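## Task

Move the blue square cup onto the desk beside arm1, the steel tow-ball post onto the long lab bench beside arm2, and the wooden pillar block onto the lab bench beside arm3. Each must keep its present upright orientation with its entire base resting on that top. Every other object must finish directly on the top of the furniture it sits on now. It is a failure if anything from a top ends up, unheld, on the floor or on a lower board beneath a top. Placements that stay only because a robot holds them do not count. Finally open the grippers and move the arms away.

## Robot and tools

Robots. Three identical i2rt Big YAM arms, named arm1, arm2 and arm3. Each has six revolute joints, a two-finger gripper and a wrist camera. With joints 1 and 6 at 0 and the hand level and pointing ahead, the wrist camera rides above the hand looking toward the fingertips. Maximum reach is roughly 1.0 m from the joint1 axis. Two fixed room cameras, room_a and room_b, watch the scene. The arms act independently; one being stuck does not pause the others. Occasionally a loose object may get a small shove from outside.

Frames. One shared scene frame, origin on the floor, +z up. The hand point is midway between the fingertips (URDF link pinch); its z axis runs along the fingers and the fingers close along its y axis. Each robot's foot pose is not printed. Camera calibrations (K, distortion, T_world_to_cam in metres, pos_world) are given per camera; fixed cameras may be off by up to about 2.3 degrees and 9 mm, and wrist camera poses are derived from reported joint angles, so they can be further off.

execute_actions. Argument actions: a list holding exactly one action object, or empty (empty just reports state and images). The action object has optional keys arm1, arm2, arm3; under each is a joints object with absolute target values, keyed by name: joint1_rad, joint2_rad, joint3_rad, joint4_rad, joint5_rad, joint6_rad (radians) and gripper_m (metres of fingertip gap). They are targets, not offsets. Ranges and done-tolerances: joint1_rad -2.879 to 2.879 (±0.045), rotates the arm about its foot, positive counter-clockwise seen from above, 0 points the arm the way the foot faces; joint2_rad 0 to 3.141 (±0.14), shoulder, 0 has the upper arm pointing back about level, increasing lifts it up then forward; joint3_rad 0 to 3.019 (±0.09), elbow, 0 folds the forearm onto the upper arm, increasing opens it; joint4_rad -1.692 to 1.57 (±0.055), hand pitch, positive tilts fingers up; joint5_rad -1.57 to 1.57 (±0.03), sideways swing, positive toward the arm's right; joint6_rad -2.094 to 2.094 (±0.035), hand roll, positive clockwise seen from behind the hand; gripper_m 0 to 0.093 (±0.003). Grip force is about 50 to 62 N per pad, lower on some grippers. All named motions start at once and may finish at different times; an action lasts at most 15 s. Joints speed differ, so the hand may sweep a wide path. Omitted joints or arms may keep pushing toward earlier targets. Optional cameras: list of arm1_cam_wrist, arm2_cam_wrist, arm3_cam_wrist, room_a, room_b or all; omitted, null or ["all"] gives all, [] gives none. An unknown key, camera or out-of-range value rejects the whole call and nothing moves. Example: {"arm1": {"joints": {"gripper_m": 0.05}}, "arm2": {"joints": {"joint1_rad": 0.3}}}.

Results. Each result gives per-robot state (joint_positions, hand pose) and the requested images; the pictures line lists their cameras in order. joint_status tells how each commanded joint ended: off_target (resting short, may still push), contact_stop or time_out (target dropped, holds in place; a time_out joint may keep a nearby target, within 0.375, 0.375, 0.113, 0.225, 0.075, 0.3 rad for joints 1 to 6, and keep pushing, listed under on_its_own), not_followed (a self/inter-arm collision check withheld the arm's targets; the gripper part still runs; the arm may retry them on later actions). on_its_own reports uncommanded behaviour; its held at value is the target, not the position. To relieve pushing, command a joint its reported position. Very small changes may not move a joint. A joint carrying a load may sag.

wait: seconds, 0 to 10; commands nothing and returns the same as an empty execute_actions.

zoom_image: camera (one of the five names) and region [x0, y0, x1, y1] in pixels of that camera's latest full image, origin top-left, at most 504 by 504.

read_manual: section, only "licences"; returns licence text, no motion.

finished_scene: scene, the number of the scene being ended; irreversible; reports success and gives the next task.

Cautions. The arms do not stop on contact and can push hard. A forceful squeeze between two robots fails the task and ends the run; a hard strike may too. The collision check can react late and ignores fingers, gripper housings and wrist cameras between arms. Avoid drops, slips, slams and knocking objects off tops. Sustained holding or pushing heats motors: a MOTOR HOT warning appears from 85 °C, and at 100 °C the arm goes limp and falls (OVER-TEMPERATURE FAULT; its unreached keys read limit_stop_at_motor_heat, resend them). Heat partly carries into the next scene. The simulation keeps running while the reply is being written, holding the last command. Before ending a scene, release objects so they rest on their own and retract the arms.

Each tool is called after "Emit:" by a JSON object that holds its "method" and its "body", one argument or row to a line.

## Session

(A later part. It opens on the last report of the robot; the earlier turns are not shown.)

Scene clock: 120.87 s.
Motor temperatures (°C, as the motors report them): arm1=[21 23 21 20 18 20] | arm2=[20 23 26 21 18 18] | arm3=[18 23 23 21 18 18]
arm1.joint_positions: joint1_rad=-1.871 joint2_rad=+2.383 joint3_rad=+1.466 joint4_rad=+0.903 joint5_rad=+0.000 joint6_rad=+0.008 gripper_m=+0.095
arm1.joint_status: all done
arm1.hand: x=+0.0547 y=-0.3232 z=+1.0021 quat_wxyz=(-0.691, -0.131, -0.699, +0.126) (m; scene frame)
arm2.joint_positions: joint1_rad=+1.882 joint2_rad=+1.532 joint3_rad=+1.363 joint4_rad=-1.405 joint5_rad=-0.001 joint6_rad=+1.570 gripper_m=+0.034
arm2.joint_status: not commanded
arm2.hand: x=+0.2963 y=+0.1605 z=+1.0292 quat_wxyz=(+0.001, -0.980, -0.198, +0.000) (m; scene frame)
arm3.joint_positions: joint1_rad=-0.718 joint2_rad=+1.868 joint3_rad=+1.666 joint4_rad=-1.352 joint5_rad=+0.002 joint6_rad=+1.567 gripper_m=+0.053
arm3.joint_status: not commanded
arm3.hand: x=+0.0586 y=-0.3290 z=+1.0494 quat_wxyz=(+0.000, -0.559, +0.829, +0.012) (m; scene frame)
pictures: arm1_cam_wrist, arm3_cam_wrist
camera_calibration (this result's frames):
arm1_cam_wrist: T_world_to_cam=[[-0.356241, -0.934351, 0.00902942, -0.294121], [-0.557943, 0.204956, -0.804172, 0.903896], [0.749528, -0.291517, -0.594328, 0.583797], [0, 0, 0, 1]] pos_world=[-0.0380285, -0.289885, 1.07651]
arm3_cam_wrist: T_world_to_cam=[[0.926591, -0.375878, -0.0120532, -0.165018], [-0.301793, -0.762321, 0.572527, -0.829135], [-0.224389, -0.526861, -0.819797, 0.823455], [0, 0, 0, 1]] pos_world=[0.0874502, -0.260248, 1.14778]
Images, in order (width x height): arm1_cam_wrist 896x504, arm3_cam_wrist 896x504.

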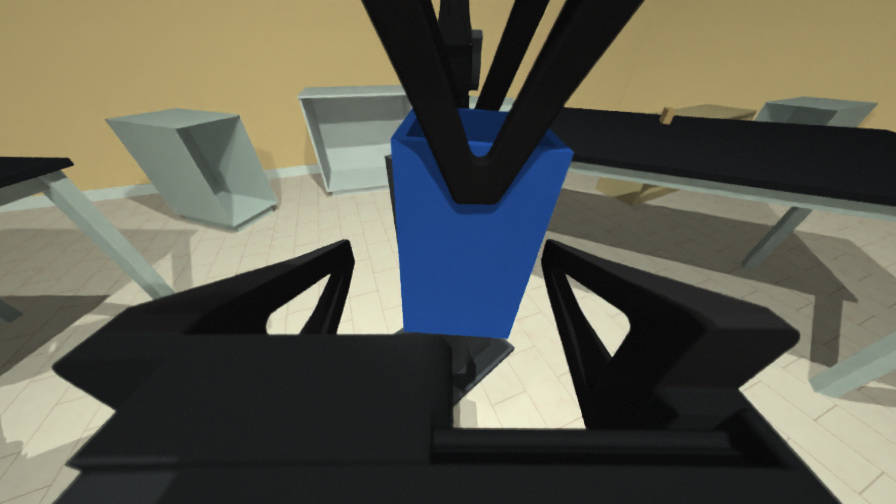

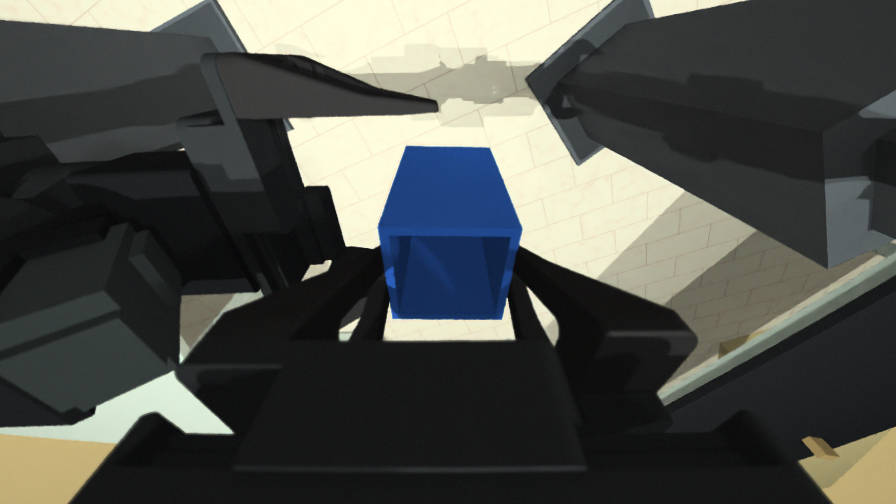

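Emit:
{"method": "execute_actions", "body": {
  "actions": [
    {"arm1":{"joints":{"joint5_rad":0.04,"joint2_rad":2.40,"joint3_rad":1.525,"joint6_rad":0.05}}}
  ],
  "cameras": []
}}

Emit:
{"method": "execute_actions", "body": {
  "actions": [
    {"arm1":{"joints":{"gripper_m":0.035}}}
  ],
  "cameras": ["arm1_cam_wrist","arm3_cam_wrist"]
}}

Scene clock: 125.93 s.
Motor temperatures (°C, as the motors report them): arm1=[21 24 21 20 18 20] | arm2=[20 23 26 21 18 18] | arm3=[18 23 23 21 18 18]
arm1.joint_positions: joint1_rad=-1.871 joint2_rad=+2.383 joint3_rad=+1.489 joint4_rad=+0.903 joint5_rad=+0.037 joint6_rad=+0.039 gripper_m=+0.095
arm1.joint_status: all done
arm1.hand: x=+0.0586 y=-0.3321 z=+1.0133 quat_wxyz=(-0.699, -0.153, -0.686, +0.129) (m; scene frame)
arm2.joint_positions: joint1_rad=+1.882 joint2_rad=+1.532 joint3_rad=+1.363 joint4_rad=-1.405 joint5_rad=-0.001 joint6_rad=+1.570 gripper_m=+0.034
arm2.joint_status: not commanded
arm2.hand: x=+0.2963 y=+0.1605 z=+1.0292 quat_wxyz=(+0.001, -0.980, -0.198, +0.000) (m; scene frame)
arm3.joint_positions: joint1_rad=-0.718 joint2_rad=+1.868 joint3_rad=+1.666 joint4_rad=-1.352 joint5_rad=+0.002 joint6_rad=+1.567 gripper_m=+0.053
arm3.joint_status: not commanded
arm3.hand: x=+0.0586 y=-0.3290 z=+1.0494 quat_wxyz=(+0.000, -0.559, +0.829, +0.012) (m; scene frame)
pictures: none
No camera images: the call's "cameras" was empty. Leave "cameras" out to get every camera's image.

Scene clock: 126.57 s.
Motor temperatures (°C, as the motors report them): arm1=[21 24 21 20 18 20] | arm2=[20 23 26 21 18 18] | arm3=[18 23 23 21 18 18]
arm1.joint_positions: joint1_rad=-1.873 joint2_rad=+2.383 joint3_rad=+1.489 joint4_rad=+0.903 joint5_rad=+0.040 joint6_rad=+0.041 gripper_m=+0.053
arm1.joint_status: gripper_m off_target (ended at +0.053, target +0.035)
arm1.hand: x=+0.0581 y=-0.3334 z=+1.0132 quat_wxyz=(-0.699, -0.155, -0.686, +0.130) (m; scene frame)
arm2.joint_positions: joint1_rad=+1.882 joint2_rad=+1.532 joint3_rad=+1.363 joint4_rad=-1.405 joint5_rad=-0.001 joint6_rad=+1.570 gripper_m=+0.034
arm2.joint_status: not commanded
arm2.hand: x=+0.2963 y=+0.1605 z=+1.0292 quat_wxyz=(+0.001, -0.980, -0.198, +0.000) (m; scene frame)
arm3.joint_positions: joint1_rad=-0.718 joint2_rad=+1.868 joint3_rad=+1.666 joint4_rad=-1.352 joint5_rad=+0.002 joint6_rad=+1.569 gripper_m=+0.053
arm3.joint_status: not commanded
arm3.hand: x=+0.0587 y=-0.3290 z=+1.0494 quat_wxyz=(+0.001, -0.558, +0.830, +0.012) (m; scene frame)
pictures: arm1_cam_wrist, arm3_cam_wrist
camera_calibration (this result's frames):
arm1_cam_wrist: T_world_to_cam=[[-0.39413, -0.918737, -0.0241847, -0.261459], [-0.521259, 0.245133, -0.817434, 0.94157], [0.756935, -0.309569, -0.575514, 0.559362], [0, 0, 0, 1]] pos_world=[-0.0356483, -0.297861, 1.08527]
arm3_cam_wrist: T_world_to_cam=[[0.92573, -0.378004, -0.0117047, -0.166126], [-0.303715, -0.761528, 0.572567, -0.828803], [-0.225346, -0.526487, -0.819775, 0.823609], [0, 0, 0, 1]] pos_world=[0.0876645, -0.260333, 1.14777]
Images, in order (width x height): arm1_cam_wrist 896x504, arm3_cam_wrist 896x504.

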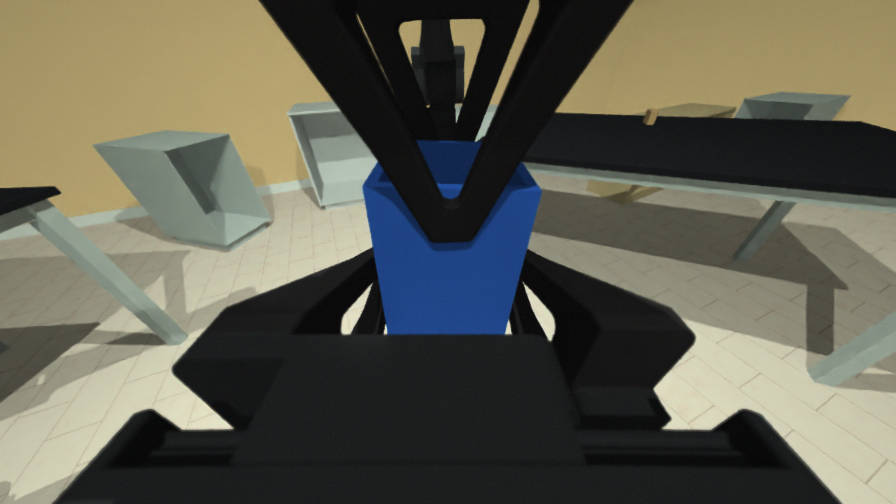

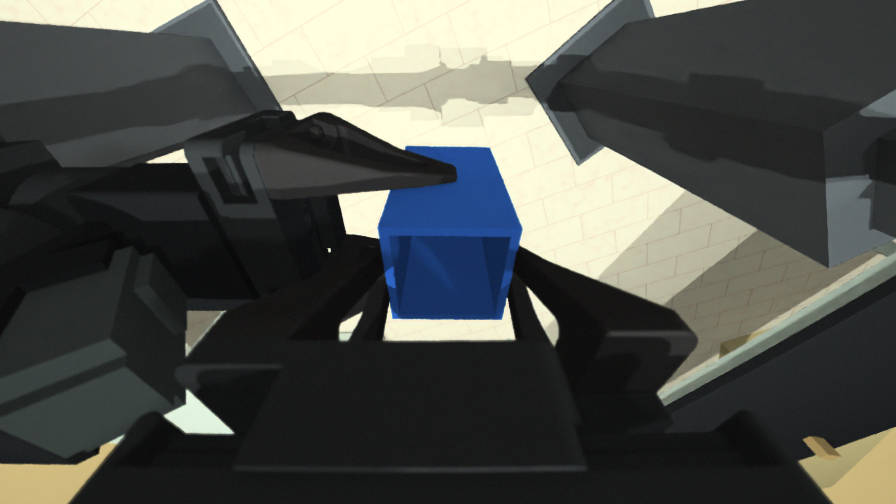

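Emit:
{"method": "execute_actions", "body": {
  "actions": [
    {"arm3":{"joints":{"gripper_m":0.064}}}
  ],
  "cameras": []
}}

Emit:
{"method": "execute_actions", "body": {
  "actions": [
    {"arm3":{"joints":{"joint2_rad":1.6}}}
  ],
  "cameras": []
}}

Emit:
{"method": "execute_actions", "body": {
  "actions": [
    {"arm1":{"joints":{"joint2_rad":2.2,"joint3_rad":1.0,"joint4_rad":1.22,"joint5_rad":0}},"arm3":{"joints":{"joint2_rad":1.1,"joint3_rad":0.9,"joint4_rad":-0.8}}}
  ],
  "cameras": []
}}

Emit:
{"method": "execute_actions", "body": {
  "actions": [
    {"arm1":{"joints":{"joint1_rad":2.77}},"arm3":{"joints":{"joint1_rad":-1.5,"joint2_rad":1.97,"joint3_rad":0.78,"joint4_rad":1.195,"joint6_rad":0,"gripper_m":0.093}}}
  ],
  "cameras": ["arm3_cam_wrist","room_a"]
}}

Scene clock: 144.43 s.
Motor temperatures (°C, as the motors report them): arm1=[21 24 22 20 18 20] | arm2=[20 23 26 21 18 18] | arm3=[18 23 23 21 18 18]
arm1.joint_positions: joint1_rad=-1.873 joint2_rad=+2.383 joint3_rad=+1.489 joint4_rad=+0.903 joint5_rad=+0.040 joint6_rad=+0.041 gripper_m=+0.053
arm1.joint_status: not commanded
arm1.hand: x=+0.0581 y=-0.3334 z=+1.0132 quat_wxyz=(-0.699, -0.155, -0.686, +0.130) (m; scene frame)
arm2.joint_positions: joint1_rad=+1.882 joint2_rad=+1.532 joint3_rad=+1.363 joint4_rad=-1.405 joint5_rad=-0.001 joint6_rad=+1.570 gripper_m=+0.034
arm2.joint_status: not commanded
arm2.hand: x=+0.2963 y=+0.1605 z=+1.0292 quat_wxyz=(+0.001, -0.980, -0.198, +0.000) (m; scene frame)
arm3.joint_positions: joint1_rad=-0.718 joint2_rad=+1.868 joint3_rad=+1.666 joint4_rad=-1.352 joint5_rad=+0.002 joint6_rad=+1.569 gripper_m=+0.064
arm3.joint_status: all done
arm3.hand: x=+0.0587 y=-0.3290 z=+1.0494 quat_wxyz=(+0.001, -0.558, +0.830, +0.012) (m; scene frame)
pictures: none
No camera images: the call's "cameras" was empty. Leave "cameras" out to get every camera's image.

Scene clock: 145.77 s.
Motor temperatures (°C, as the motors report them): arm1=[21 24 22 20 18 20] | arm2=[20 23 26 21 18 18] | arm3=[18 23 23 21 18 18]
arm1.joint_positions: joint1_rad=-1.873 joint2_rad=+2.383 joint3_rad=+1.489 joint4_rad=+0.903 joint5_rad=+0.040 joint6_rad=+0.041 gripper_m=+0.053
arm1.joint_status: not commanded
arm1.hand: x=+0.0581 y=-0.3334 z=+1.0132 quat_wxyz=(-0.699, -0.155, -0.686, +0.130) (m; scene frame)
arm2.joint_positions: joint1_rad=+1.882 joint2_rad=+1.532 joint3_rad=+1.363 joint4_rad=-1.405 joint5_rad=-0.001 joint6_rad=+1.570 gripper_m=+0.034
arm2.joint_status: not commanded
arm2.hand: x=+0.2963 y=+0.1605 z=+1.0292 quat_wxyz=(+0.001, -0.980, -0.198, +0.000) (m; scene frame)
arm3.joint_positions: joint1_rad=-0.718 joint2_rad=+1.569 joint3_rad=+1.666 joint4_rad=-1.352 joint5_rad=+0.002 joint6_rad=+1.569 gripper_m=+0.064
arm3.joint_status: all done
arm3.hand: x=+0.0865 y=-0.3426 z=+1.2115 quat_wxyz=(-0.082, -0.552, +0.819, +0.135) (m; scene frame)
pictures: none
No camera images: the call's "cameras" was empty. Leave "cameras" out to get every camera's image.

Scene clock: 147.33 s.
Motor temperatures (°C, as the motors report them): arm1=[21 24 22 20 18 20] | arm2=[20 23 26 21 18 18] | arm3=[18 23 23 21 18 18]
arm1.joint_positions: joint1_rad=-1.873 joint2_rad=+2.203 joint3_rad=+0.993 joint4_rad=+1.193 joint5_rad=+0.003 joint6_rad=+0.041 gripper_m=+0.053
arm1.joint_status: all done
arm1.hand: x=-0.0773 y=-0.2748 z=+1.0009 quat_wxyz=(-0.692, -0.144, -0.698, +0.116) (m; scene frame)
arm2.joint_positions: joint1_rad=+1.882 joint2_rad=+1.532 joint3_rad=+1.363 joint4_rad=-1.405 joint5_rad=-0.001 joint6_rad=+1.570 gripper_m=+0.034
arm2.joint_status: not commanded
arm2.hand: x=+0.2963 y=+0.1605 z=+1.0292 quat_wxyz=(+0.001, -0.980, -0.198, +0.000) (m; scene frame)
arm3.joint_positions: joint1_rad=-0.718 joint2_rad=+1.088 joint3_rad=+0.895 joint4_rad=-0.813 joint5_rad=+0.002 joint6_rad=+1.569 gripper_m=+0.064
arm3.joint_status: all done
arm3.hand: x=+0.2099 y=-0.3918 z=+1.1146 quat_wxyz=(-0.150, -0.537, +0.796, +0.236) (m; scene frame)
pictures: none
No camera images: the call's "cameras" was empty. Leave "cameras" out to get every camera's image.

Scene clock: 150.77 s.
Motor temperatures (°C, as the motors report them): arm1=[21 24 22 20 18 20] | arm2=[20 23 26 21 18 18] | arm3=[18 23 23 21 18 18]
arm1.joint_positions: joint1_rad=+2.778 joint2_rad=+2.203 joint3_rad=+0.993 joint4_rad=+1.193 joint5_rad=-0.001 joint6_rad=+0.041 gripper_m=+0.053
arm1.joint_status: all done
arm1.hand: x=-0.9960 y=-0.6496 z=+1.0022 quat_wxyz=(+0.393, +0.607, +0.373, -0.582) (m; scene frame)
arm2.joint_positions: joint1_rad=+1.882 joint2_rad=+1.532 joint3_rad=+1.363 joint4_rad=-1.405 joint5_rad=-0.001 joint6_rad=+1.570 gripper_m=+0.034
arm2.joint_status: not commanded
arm2.hand: x=+0.2963 y=+0.1605 z=+1.0292 quat_wxyz=(+0.001, -0.980, -0.198, +0.000) (m; scene frame)
arm3.joint_positions: joint1_rad=-1.502 joint2_rad=+1.948 joint3_rad=+0.781 joint4_rad=+1.178 joint5_rad=+0.000 joint6_rad=+0.012 gripper_m=+0.093
arm3.joint_status: all done
arm3.hand: x=+0.3512 y=+0.0247 z=+1.0131 quat_wxyz=(+0.394, -0.582, +0.388, +0.596) (m; scene frame)
pictures: arm3_cam_wrist, room_a
camera_calibration (this result's frames):
arm3_cam_wrist: T_world_to_cam=[[0.92446, 0.381237, -0.00570651, -0.327956], [0.211663, -0.525593, -0.823985, 0.778172], [-0.317133, 0.760533, -0.566583, 0.78992], [0, 0, 0, 1]] pos_world=[0.388982, -0.0667299, 1.08689]
Images, in order (width x height): arm3_cam_wrist 896x504, room_a 896x504.

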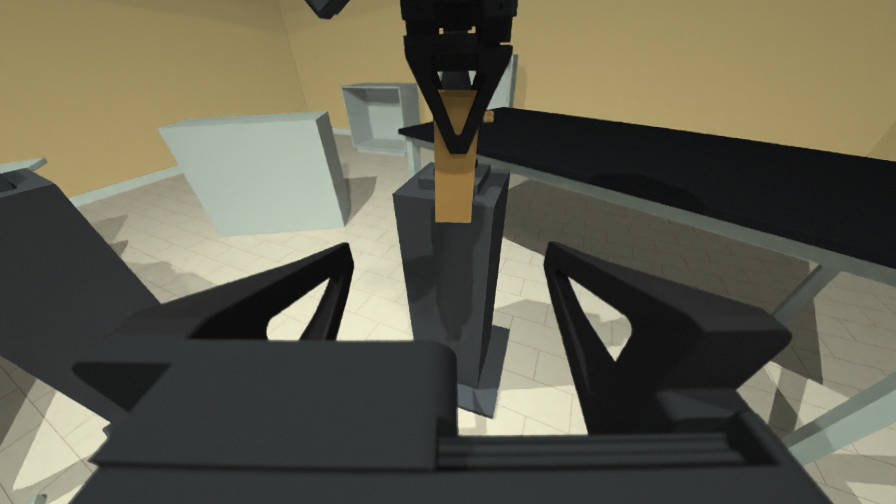

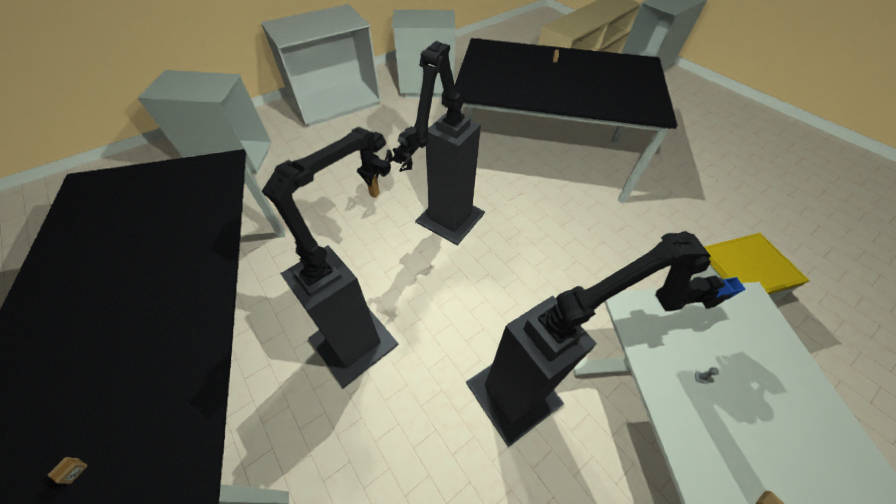

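Emit:
{"method": "execute_actions", "body": {
  "actions": [
    {"arm1":{"joints":{"joint2_rad":2.617,"joint3_rad":1.25,"joint4_rad":1.42}},"arm3":{"joints":{"joint1_rad":-1.512,"joint2_rad":2.11,"joint3_rad":1.04,"joint4_rad":1.04}}}
  ],
  "cameras": ["arm3_cam_wrist","arm1_cam_wrist","room_b"]
}}

Scene clock: 157.47 s.
Motor temperatures (°C, as the motors report them): arm1=[21 24 21 20 18 20] | arm2=[20 23 26 21 18 18] | arm3=[18 23 22 21 18 18]
arm1.joint_positions: joint1_rad=+2.778 joint2_rad=+2.620 joint3_rad=+1.238 joint4_rad=+1.389 joint5_rad=-0.001 joint6_rad=+0.041 gripper_m=+0.053
arm1.joint_status: all done
arm1.hand: x=-1.0044 y=-0.6685 z=+0.8546 quat_wxyz=(+0.397, +0.600, +0.368, -0.589) (m; scene frame)
arm2.joint_positions: joint1_rad=+1.882 joint2_rad=+1.532 joint3_rad=+1.363 joint4_rad=-1.405 joint5_rad=-0.001 joint6_rad=+1.570 gripper_m=+0.034
arm2.joint_status: not commanded
arm2.hand: x=+0.2963 y=+0.1605 z=+1.0292 quat_wxyz=(+0.001, -0.980, -0.198, +0.000) (m; scene frame)
arm3.joint_positions: joint1_rad=-1.502 joint2_rad=+2.093 joint3_rad=+1.018 joint4_rad=+1.049 joint5_rad=+0.000 joint6_rad=+0.012 gripper_m=+0.093
arm3.joint_status: all done
arm3.hand: x=+0.3214 y=+0.0958 z=+0.9876 quat_wxyz=(+0.387, -0.593, +0.396, +0.585) (m; scene frame)
pictures: arm1_cam_wrist, arm3_cam_wrist, room_b
camera_calibration (this result's frames):
arm1_cam_wrist: T_world_to_cam=[[-0.91013, 0.413308, -0.0289707, -0.615693], [0.260021, 0.515343, -0.816585, 1.30479], [-0.322571, -0.750731, -0.576498, -0.209784], [0, 0, 0, 1]] pos_world=[-0.967305, -0.575437, 0.926696]
arm3_cam_wrist: T_world_to_cam=[[0.924644, 0.380794, -0.00541574, -0.328007], [0.223199, -0.553386, -0.802463, 0.778519], [-0.30857, 0.740784, -0.596678, 0.740822], [0, 0, 0, 1]] pos_world=[0.35812, 0.00693609, 1.06499]
Images, in order (width x height): arm1_cam_wrist 896x504, arm3_cam_wrist 896x504, room_b 896x504.

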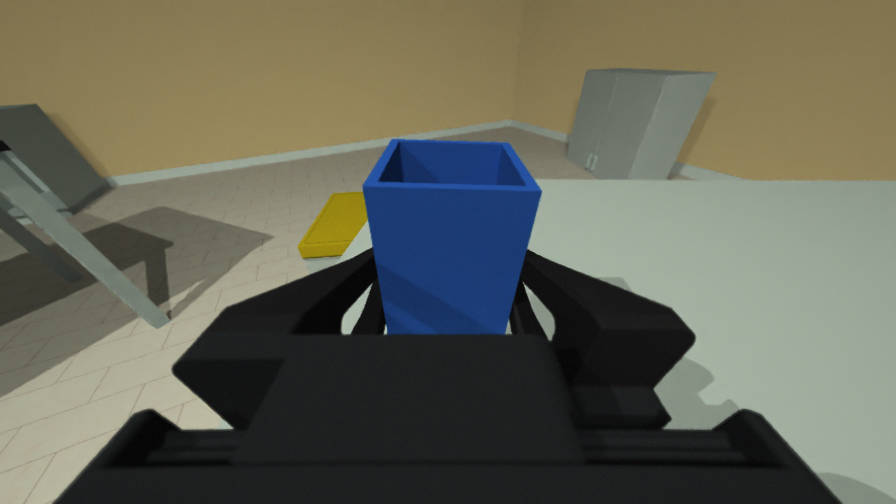

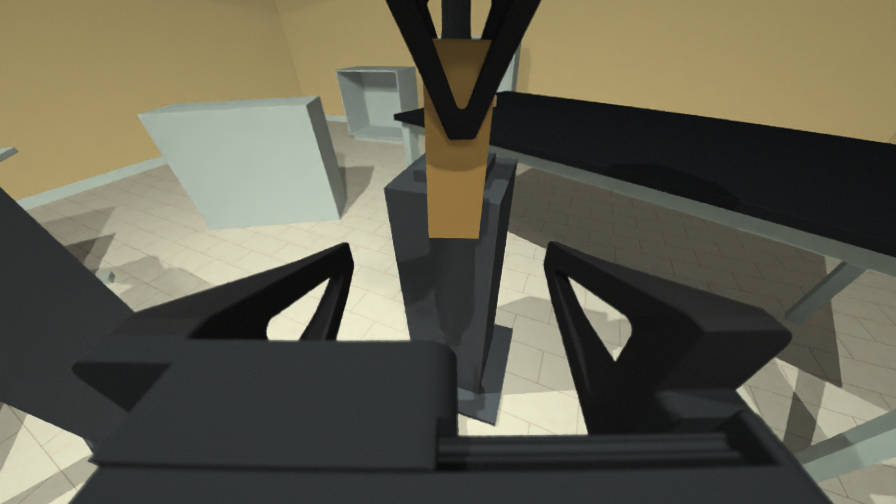

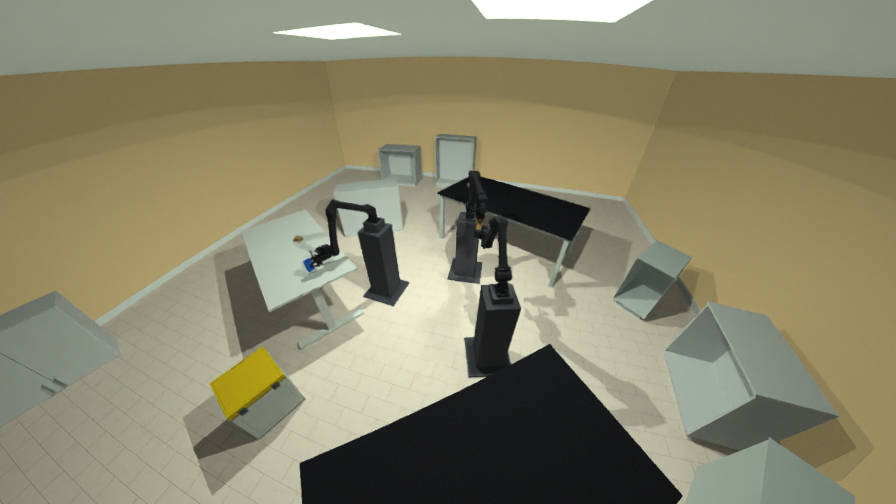

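Emit:
{"method": "execute_actions", "body": {
  "actions": [
    {"arm1":{"joints":{"joint2_rad":2.74,"joint3_rad":1.375}},"arm3":{"joints":{"joint5_rad":0.03,"joint2_rad":2.195,"joint3_rad":1.26,"joint4_rad":0.92,"joint6_rad":0.04}}}
  ]
}}

Emit:
{"method": "zoom_image", "body": {
  "camera": "room_b",
  "region": [280,235,360,295]
}}

Scene clock: 164.93 s.
Motor temperatures (°C, as the motors report them): arm1=[21 24 21 20 18 20] | arm2=[20 23 26 21 18 18] | arm3=[18 23 22 21 18 18]
arm1.joint_positions: joint1_rad=+2.778 joint2_rad=+2.736 joint3_rad=+1.357 joint4_rad=+1.393 joint5_rad=-0.001 joint6_rad=+0.041 gripper_m=+0.053
arm1.joint_status: all done
arm1.hand: x=-1.0102 y=-0.6813 z=+0.8142 quat_wxyz=(+0.399, +0.597, +0.367, -0.591) (m; scene frame)
arm2.joint_positions: joint1_rad=+1.882 joint2_rad=+1.532 joint3_rad=+1.363 joint4_rad=-1.405 joint5_rad=-0.001 joint6_rad=+1.570 gripper_m=+0.034
arm2.joint_status: not commanded
arm2.hand: x=+0.2963 y=+0.1605 z=+1.0292 quat_wxyz=(+0.001, -0.980, -0.198, +0.000) (m; scene frame)
arm3.joint_positions: joint1_rad=-1.502 joint2_rad=+2.167 joint3_rad=+1.235 joint4_rad=+0.931 joint5_rad=+0.028 joint6_rad=+0.028 gripper_m=+0.093
arm3.joint_status: all done
arm3.hand: x=+0.2997 y=+0.1591 z=+1.0046 quat_wxyz=(+0.395, -0.577, +0.403, +0.591) (m; scene frame)
pictures: arm1_cam_wrist, arm2_cam_wrist, arm3_cam_wrist, room_a, room_b
camera_calibration (this result's frames):
arm1_cam_wrist: T_world_to_cam=[[-0.910222, 0.413107, -0.0289554, -0.617076], [0.257303, 0.509372, -0.821179, 1.27687], [-0.324486, -0.754905, -0.569936, -0.254662], [0, 0, 0, 1]] pos_world=[-0.972854, -0.587732, 0.885534]
arm2_cam_wrist: T_world_to_cam=[[-0.387774, 0.921754, 0.00101107, -0.0337962], [0.759679, 0.318969, 0.566699, -0.852626], [0.522034, 0.220519, -0.823924, 0.783782], [0, 0, 0, 1]] pos_world=[0.225455, 0.130274, 1.12899]
arm3_cam_wrist: T_world_to_cam=[[0.934391, 0.355623, -0.0211346, -0.315093], [0.188938, -0.544977, -0.816886, 0.855501], [-0.302021, 0.759297, -0.576412, 0.67204], [0, 0, 0, 1]] pos_world=[0.335754, 0.0680041, 1.07956]
Images, in order (width x height): arm1_cam_wrist 896x504, arm2_cam_wrist 896x504, arm3_cam_wrist 896x504, room_a 896x504, room_b 896x504.

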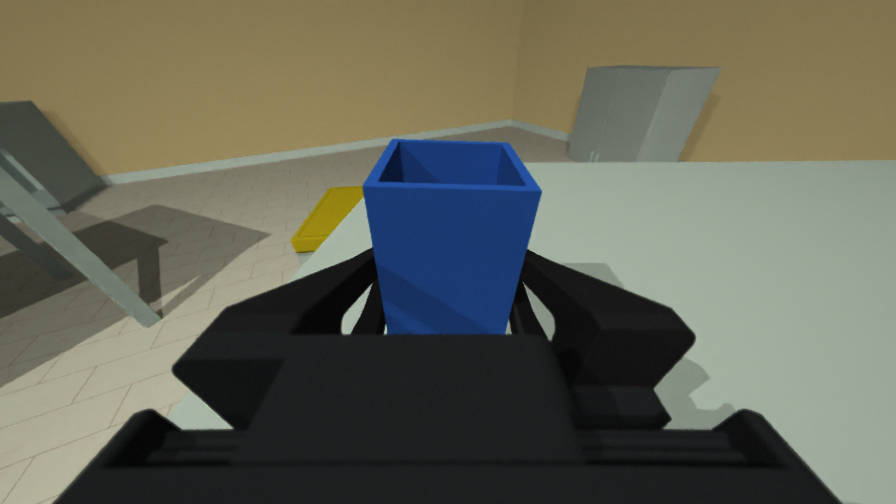

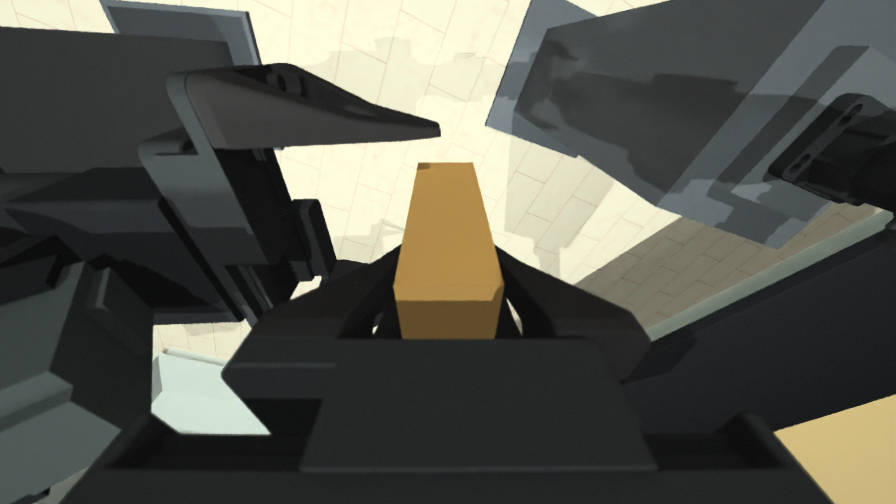

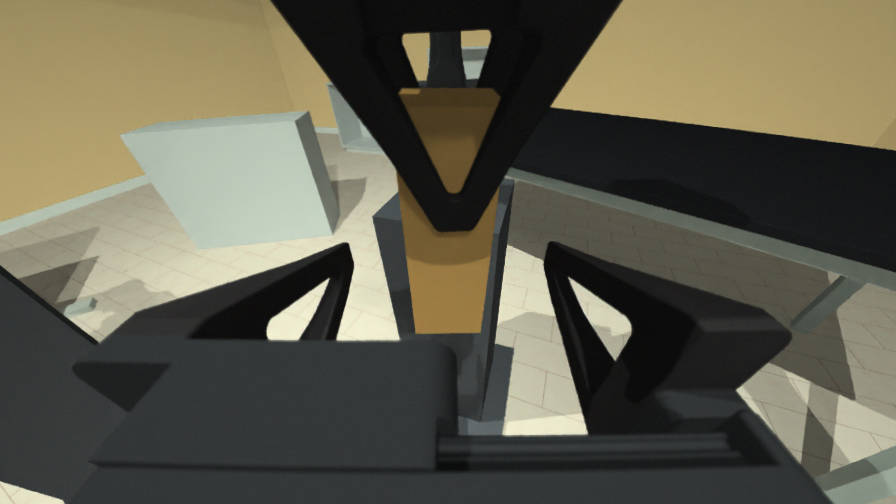

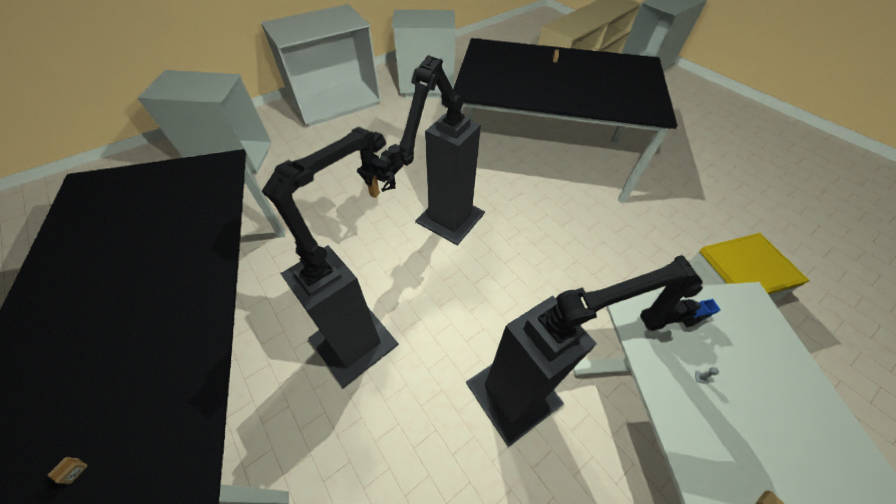

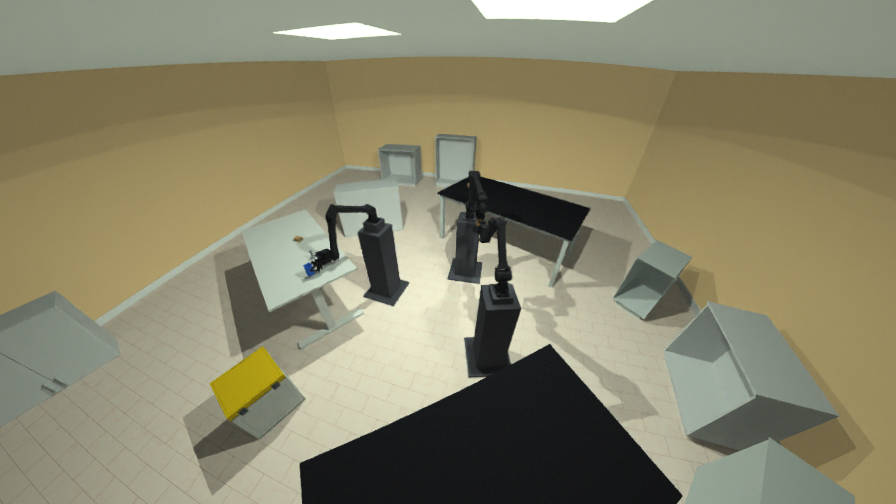

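Region (280, 235, 360, 295) of room_b's 896x504 image, scaled by 6.300, with more detail than that image has; it fills the top 378 rows of this view, and the rest is white.

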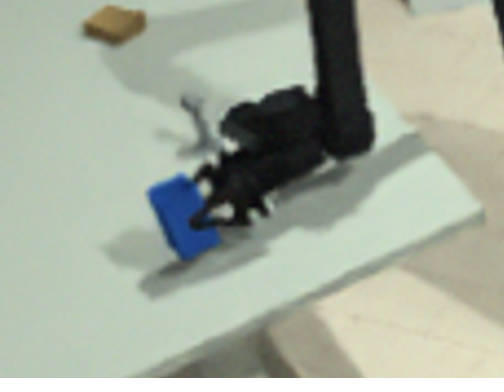

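Emit:
{"method": "execute_actions", "body": {
  "actions": [
    {"arm1":{"joints":{"joint2_rad":2.78,"joint3_rad":1.41}},"arm3":{"joints":{"joint2_rad":2.23,"joint3_rad":1.295}}}
  ],
  "cameras": []
}}

Emit:
{"method": "execute_actions", "body": {
  "actions": [
    {"arm3":{"joints":{"gripper_m":0.02}}}
  ],
  "cameras": ["arm1_cam_wrist","arm2_cam_wrist","arm3_cam_wrist","room_b"]
}}

Emit:
{"method": "zoom_image", "body": {
  "camera": "room_b",
  "region": [280,235,360,295]
}}

Scene clock: 172.07 s.
Motor temperatures (°C, as the motors report them): arm1=[21 24 21 20 18 20] | arm2=[20 23 26 21 18 18] | arm3=[18 23 22 21 18 18]
arm1.joint_positions: joint1_rad=+2.778 joint2_rad=+2.762 joint3_rad=+1.388 joint4_rad=+1.393 joint5_rad=-0.001 joint6_rad=+0.041 gripper_m=+0.053
arm1.joint_status: all done
arm1.hand: x=-1.0119 y=-0.6851 z=+0.8062 quat_wxyz=(+0.400, +0.596, +0.366, -0.593) (m; scene frame)
arm2.joint_positions: joint1_rad=+1.882 joint2_rad=+1.532 joint3_rad=+1.363 joint4_rad=-1.405 joint5_rad=-0.001 joint6_rad=+1.570 gripper_m=+0.034
arm2.joint_status: not commanded
arm2.hand: x=+0.2963 y=+0.1605 z=+1.0292 quat_wxyz=(+0.001, -0.980, -0.198, +0.000) (m; scene frame)
arm3.joint_positions: joint1_rad=-1.502 joint2_rad=+2.182 joint3_rad=+1.261 joint4_rad=+0.931 joint5_rad=+0.028 joint6_rad=+0.028 gripper_m=+0.093
arm3.joint_status: all done
arm3.hand: x=+0.2969 y=+0.1659 z=+1.0051 quat_wxyz=(+0.397, -0.574, +0.401, +0.594) (m; scene frame)
pictures: none
No camera images: the call's "cameras" was empty. Leave "cameras" out to get every camera's image.

Scene clock: 172.73 s.
Motor temperatures (°C, as the motors report them): arm1=[21 24 21 20 18 20] | arm2=[20 23 26 21 18 18] | arm3=[18 23 22 21 18 18]
arm1.joint_positions: joint1_rad=+2.778 joint2_rad=+2.762 joint3_rad=+1.388 joint4_rad=+1.393 joint5_rad=-0.001 joint6_rad=+0.041 gripper_m=+0.053
arm1.joint_status: not commanded
arm1.hand: x=-1.0119 y=-0.6851 z=+0.8062 quat_wxyz=(+0.400, +0.596, +0.366, -0.593) (m; scene frame)
arm2.joint_positions: joint1_rad=+1.882 joint2_rad=+1.532 joint3_rad=+1.363 joint4_rad=-1.405 joint5_rad=-0.001 joint6_rad=+1.573 gripper_m=+0.034
arm2.joint_status: not commanded
arm2.hand: x=+0.2963 y=+0.1605 z=+1.0292 quat_wxyz=(+0.001, -0.981, -0.196, +0.000) (m; scene frame)
arm3.joint_positions: joint1_rad=-1.502 joint2_rad=+2.182 joint3_rad=+1.261 joint4_rad=+0.931 joint5_rad=+0.028 joint6_rad=+0.029 gripper_m=+0.034
arm3.joint_status: gripper_m off_target (ended at +0.034, target +0.020)
arm3.hand: x=+0.2969 y=+0.1659 z=+1.0051 quat_wxyz=(+0.397, -0.574, +0.401, +0.594) (m; scene frame)
pictures: arm1_cam_wrist, arm2_cam_wrist, arm3_cam_wrist, room_b
camera_calibration (this result's frames):
arm1_cam_wrist: T_world_to_cam=[[-0.910283, 0.412973, -0.0289442, -0.617469], [0.255483, 0.505373, -0.824213, 1.2705], [-0.32575, -0.757662, -0.56554, -0.269346], [0, 0, 0, 1]] pos_world=[-0.974402, -0.591152, 0.876965]
arm2_cam_wrist: T_world_to_cam=[[-0.385311, 0.922786, 0.00101022, -0.0346906], [0.760531, 0.316941, 0.566693, -0.852547], [0.522616, 0.219121, -0.823929, 0.783839], [0, 0, 0, 1]] pos_world=[0.225375, 0.130463, 1.12899]
arm3_cam_wrist: T_world_to_cam=[[0.934251, 0.355898, -0.022625, -0.313328], [0.184956, -0.537808, -0.822529, 0.865812], [-0.304904, 0.764264, -0.568273, 0.658255], [0, 0, 0, 1]] pos_world=[0.333295, 0.0740729, 1.07914]
Images, in order (width x height): arm1_cam_wrist 896x504, arm2_cam_wrist 896x504, arm3_cam_wrist 896x504, room_b 896x504.

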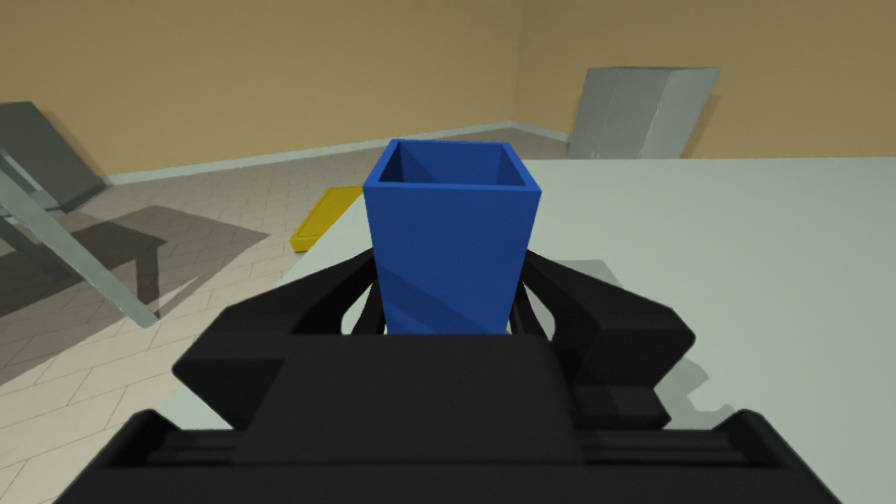

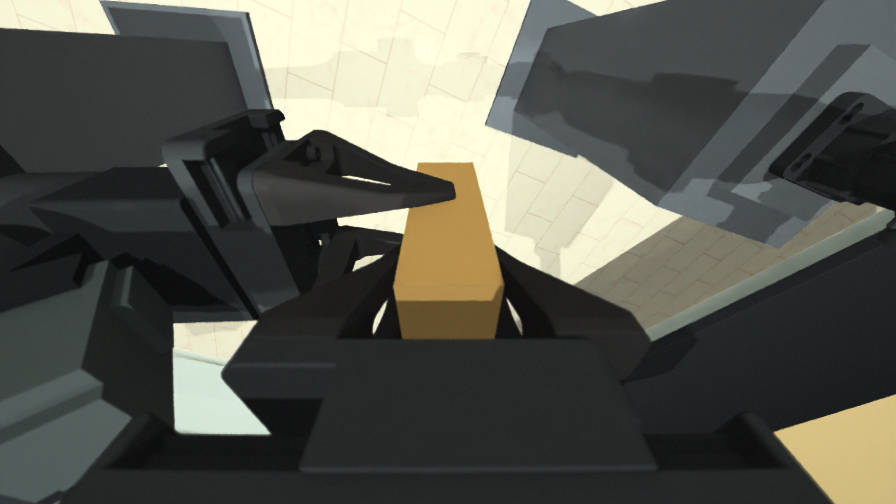

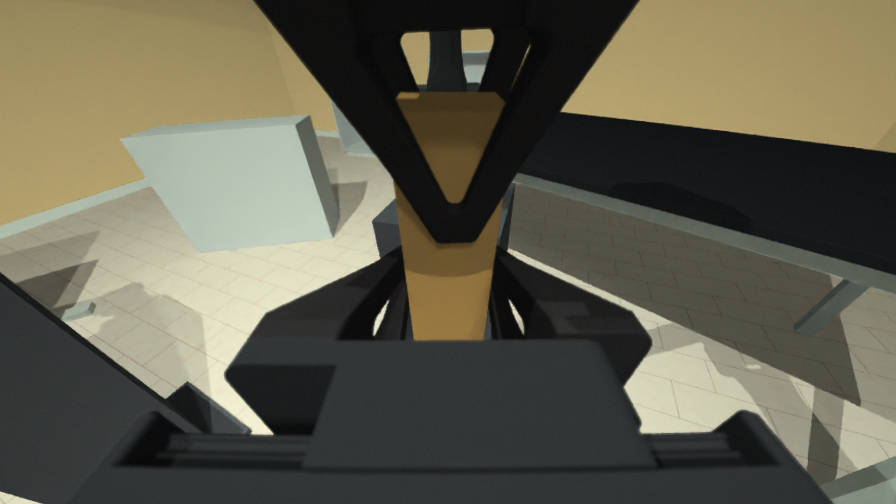

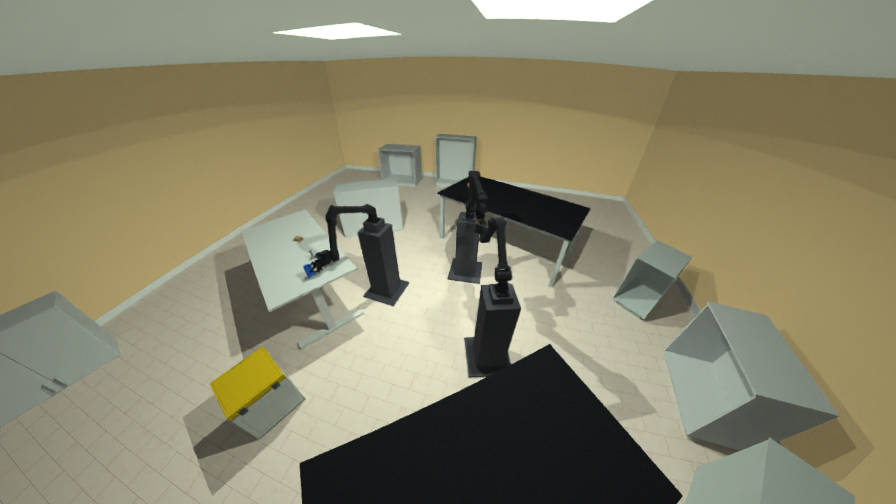

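Region (280, 235, 360, 295) of room_b's 896x504 image, scaled by 6.300, with more detail than that image has; it fills the top 378 rows of this view, and the rest is white.

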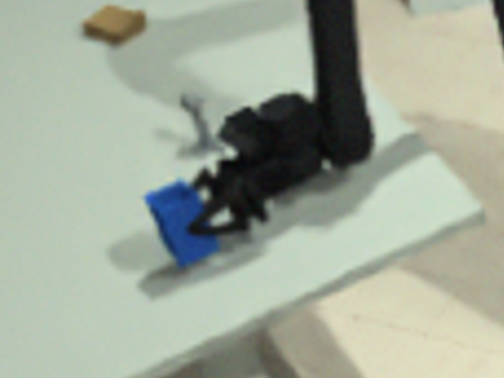

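Emit:
{"method": "execute_actions", "body": {
  "actions": [
    {"arm1":{"joints":{"joint2_rad":2.82,"joint3_rad":1.43}},"arm2":{"joints":{"gripper_m":0.056}}}
  ],
  "cameras": []
}}

Emit:
{"method": "execute_actions", "body": {
  "actions": [
    {"arm2":{"joints":{"joint2_rad":1.3,"joint3_rad":1.42}}}
  ],
  "cameras": ["arm1_cam_wrist","arm3_cam_wrist","room_b"]
}}

Emit:
{"method": "zoom_image", "body": {
  "camera": "room_b",
  "region": [280,235,360,295]
}}

Scene clock: 179.03 s.
Motor temperatures (°C, as the motors report them): arm1=[21 24 21 20 18 20] | arm2=[20 23 27 21 18 18] | arm3=[18 23 23 21 18 18]
arm1.joint_positions: joint1_rad=+2.778 joint2_rad=+2.809 joint3_rad=+1.412 joint4_rad=+1.393 joint5_rad=-0.001 joint6_rad=+0.041 gripper_m=+0.053
arm1.joint_status: all done
arm1.hand: x=-1.0096 y=-0.6800 z=+0.7809 quat_wxyz=(+0.395, +0.603, +0.370, -0.586) (m; scene frame)
arm2.joint_positions: joint1_rad=+1.882 joint2_rad=+1.532 joint3_rad=+1.363 joint4_rad=-1.405 joint5_rad=-0.001 joint6_rad=+1.574 gripper_m=+0.056
arm2.joint_status: all done
arm2.hand: x=+0.2963 y=+0.1605 z=+1.0292 quat_wxyz=(+0.001, -0.981, -0.196, +0.000) (m; scene frame)
arm3.joint_positions: joint1_rad=-1.502 joint2_rad=+2.191 joint3_rad=+1.261 joint4_rad=+0.926 joint5_rad=+0.028 joint6_rad=+0.029 gripper_m=+0.034
arm3.joint_status: not commanded
arm3.hand: x=+0.2971 y=+0.1657 z=+0.9971 quat_wxyz=(+0.394, -0.578, +0.404, +0.590) (m; scene frame)
pictures: none
No camera images: the call's "cameras" was empty. Leave "cameras" out to get every camera's image.

Scene clock: 180.27 s.
Motor temperatures (°C, as the motors report them): arm1=[21 24 21 20 18 20] | arm2=[20 23 27 21 18 18] | arm3=[18 23 23 21 18 18]
arm1.joint_positions: joint1_rad=+2.778 joint2_rad=+2.809 joint3_rad=+1.412 joint4_rad=+1.393 joint5_rad=-0.001 joint6_rad=+0.041 gripper_m=+0.053
arm1.joint_status: not commanded
arm1.hand: x=-1.0096 y=-0.6800 z=+0.7809 quat_wxyz=(+0.395, +0.603, +0.370, -0.586) (m; scene frame)
arm2.joint_positions: joint1_rad=+1.882 joint2_rad=+1.301 joint3_rad=+1.373 joint4_rad=-1.405 joint5_rad=-0.001 joint6_rad=+1.574 gripper_m=+0.056
arm2.joint_status: all done
arm2.hand: x=+0.2864 y=+0.1842 z=+1.1297 quat_wxyz=(-0.116, -0.974, -0.195, -0.023) (m; scene frame)
arm3.joint_positions: joint1_rad=-1.502 joint2_rad=+2.191 joint3_rad=+1.261 joint4_rad=+0.926 joint5_rad=+0.028 joint6_rad=+0.029 gripper_m=+0.034
arm3.joint_status: not commanded
arm3.hand: x=+0.2971 y=+0.1657 z=+0.9971 quat_wxyz=(+0.394, -0.578, +0.404, +0.590) (m; scene frame)
pictures: arm1_cam_wrist, arm3_cam_wrist, room_b
camera_calibration (this result's frames):
arm1_cam_wrist: T_world_to_cam=[[-0.910012, 0.413567, -0.0289878, -0.617442], [0.263492, 0.522971, -0.810601, 1.25596], [-0.320078, -0.745294, -0.584881, -0.249812], [0, 0, 0, 1]] pos_world=[-0.972774, -0.587659, 0.854072]
arm3_cam_wrist: T_world_to_cam=[[0.934542, 0.355163, -0.022147, -0.314083], [0.189054, -0.548258, -0.814661, 0.851777], [-0.30148, 0.757148, -0.579515, 0.66528], [0, 0, 0, 1]] pos_world=[0.333061, 0.0748285, 1.07249]
Images, in order (width x height): arm1_cam_wrist 896x504, arm3_cam_wrist 896x504, room_b 896x504.

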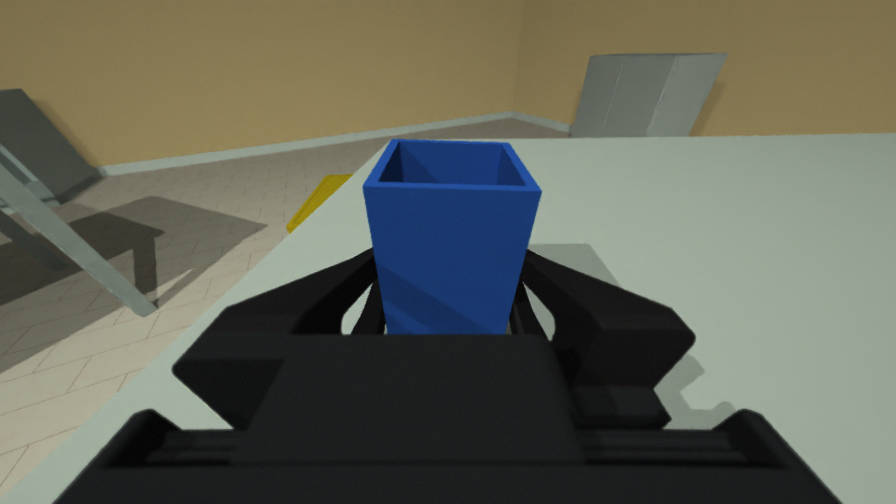

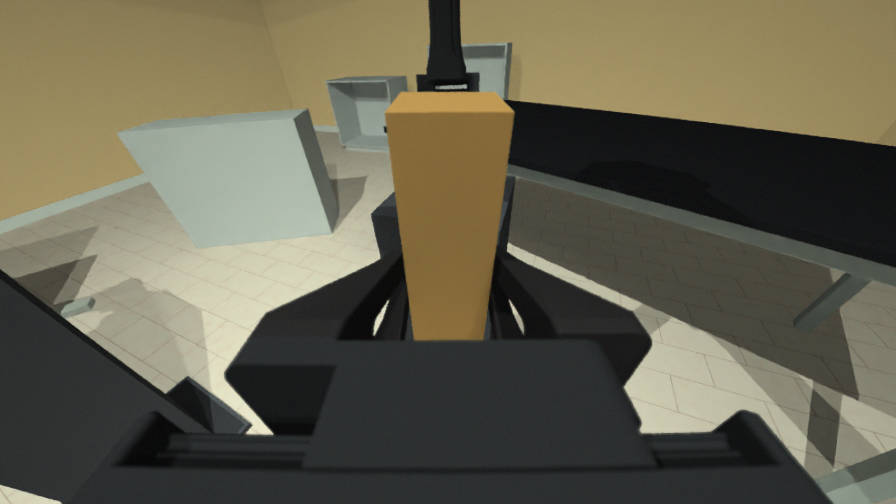

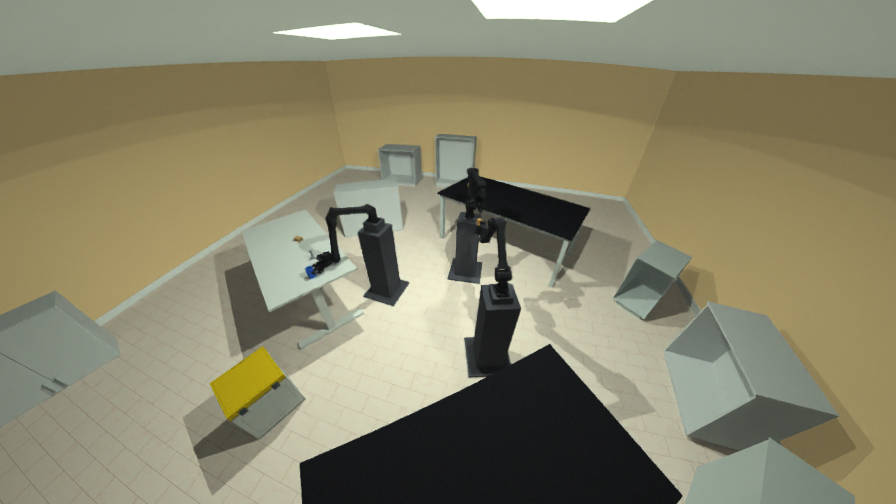

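Region (280, 235, 360, 295) of room_b's 896x504 image, scaled by 6.300, with more detail than that image has; it fills the top 378 rows of this view, and the rest is white.

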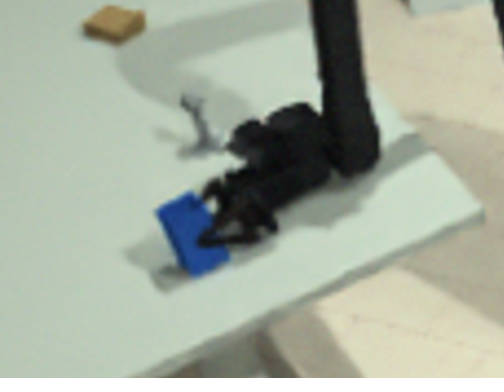

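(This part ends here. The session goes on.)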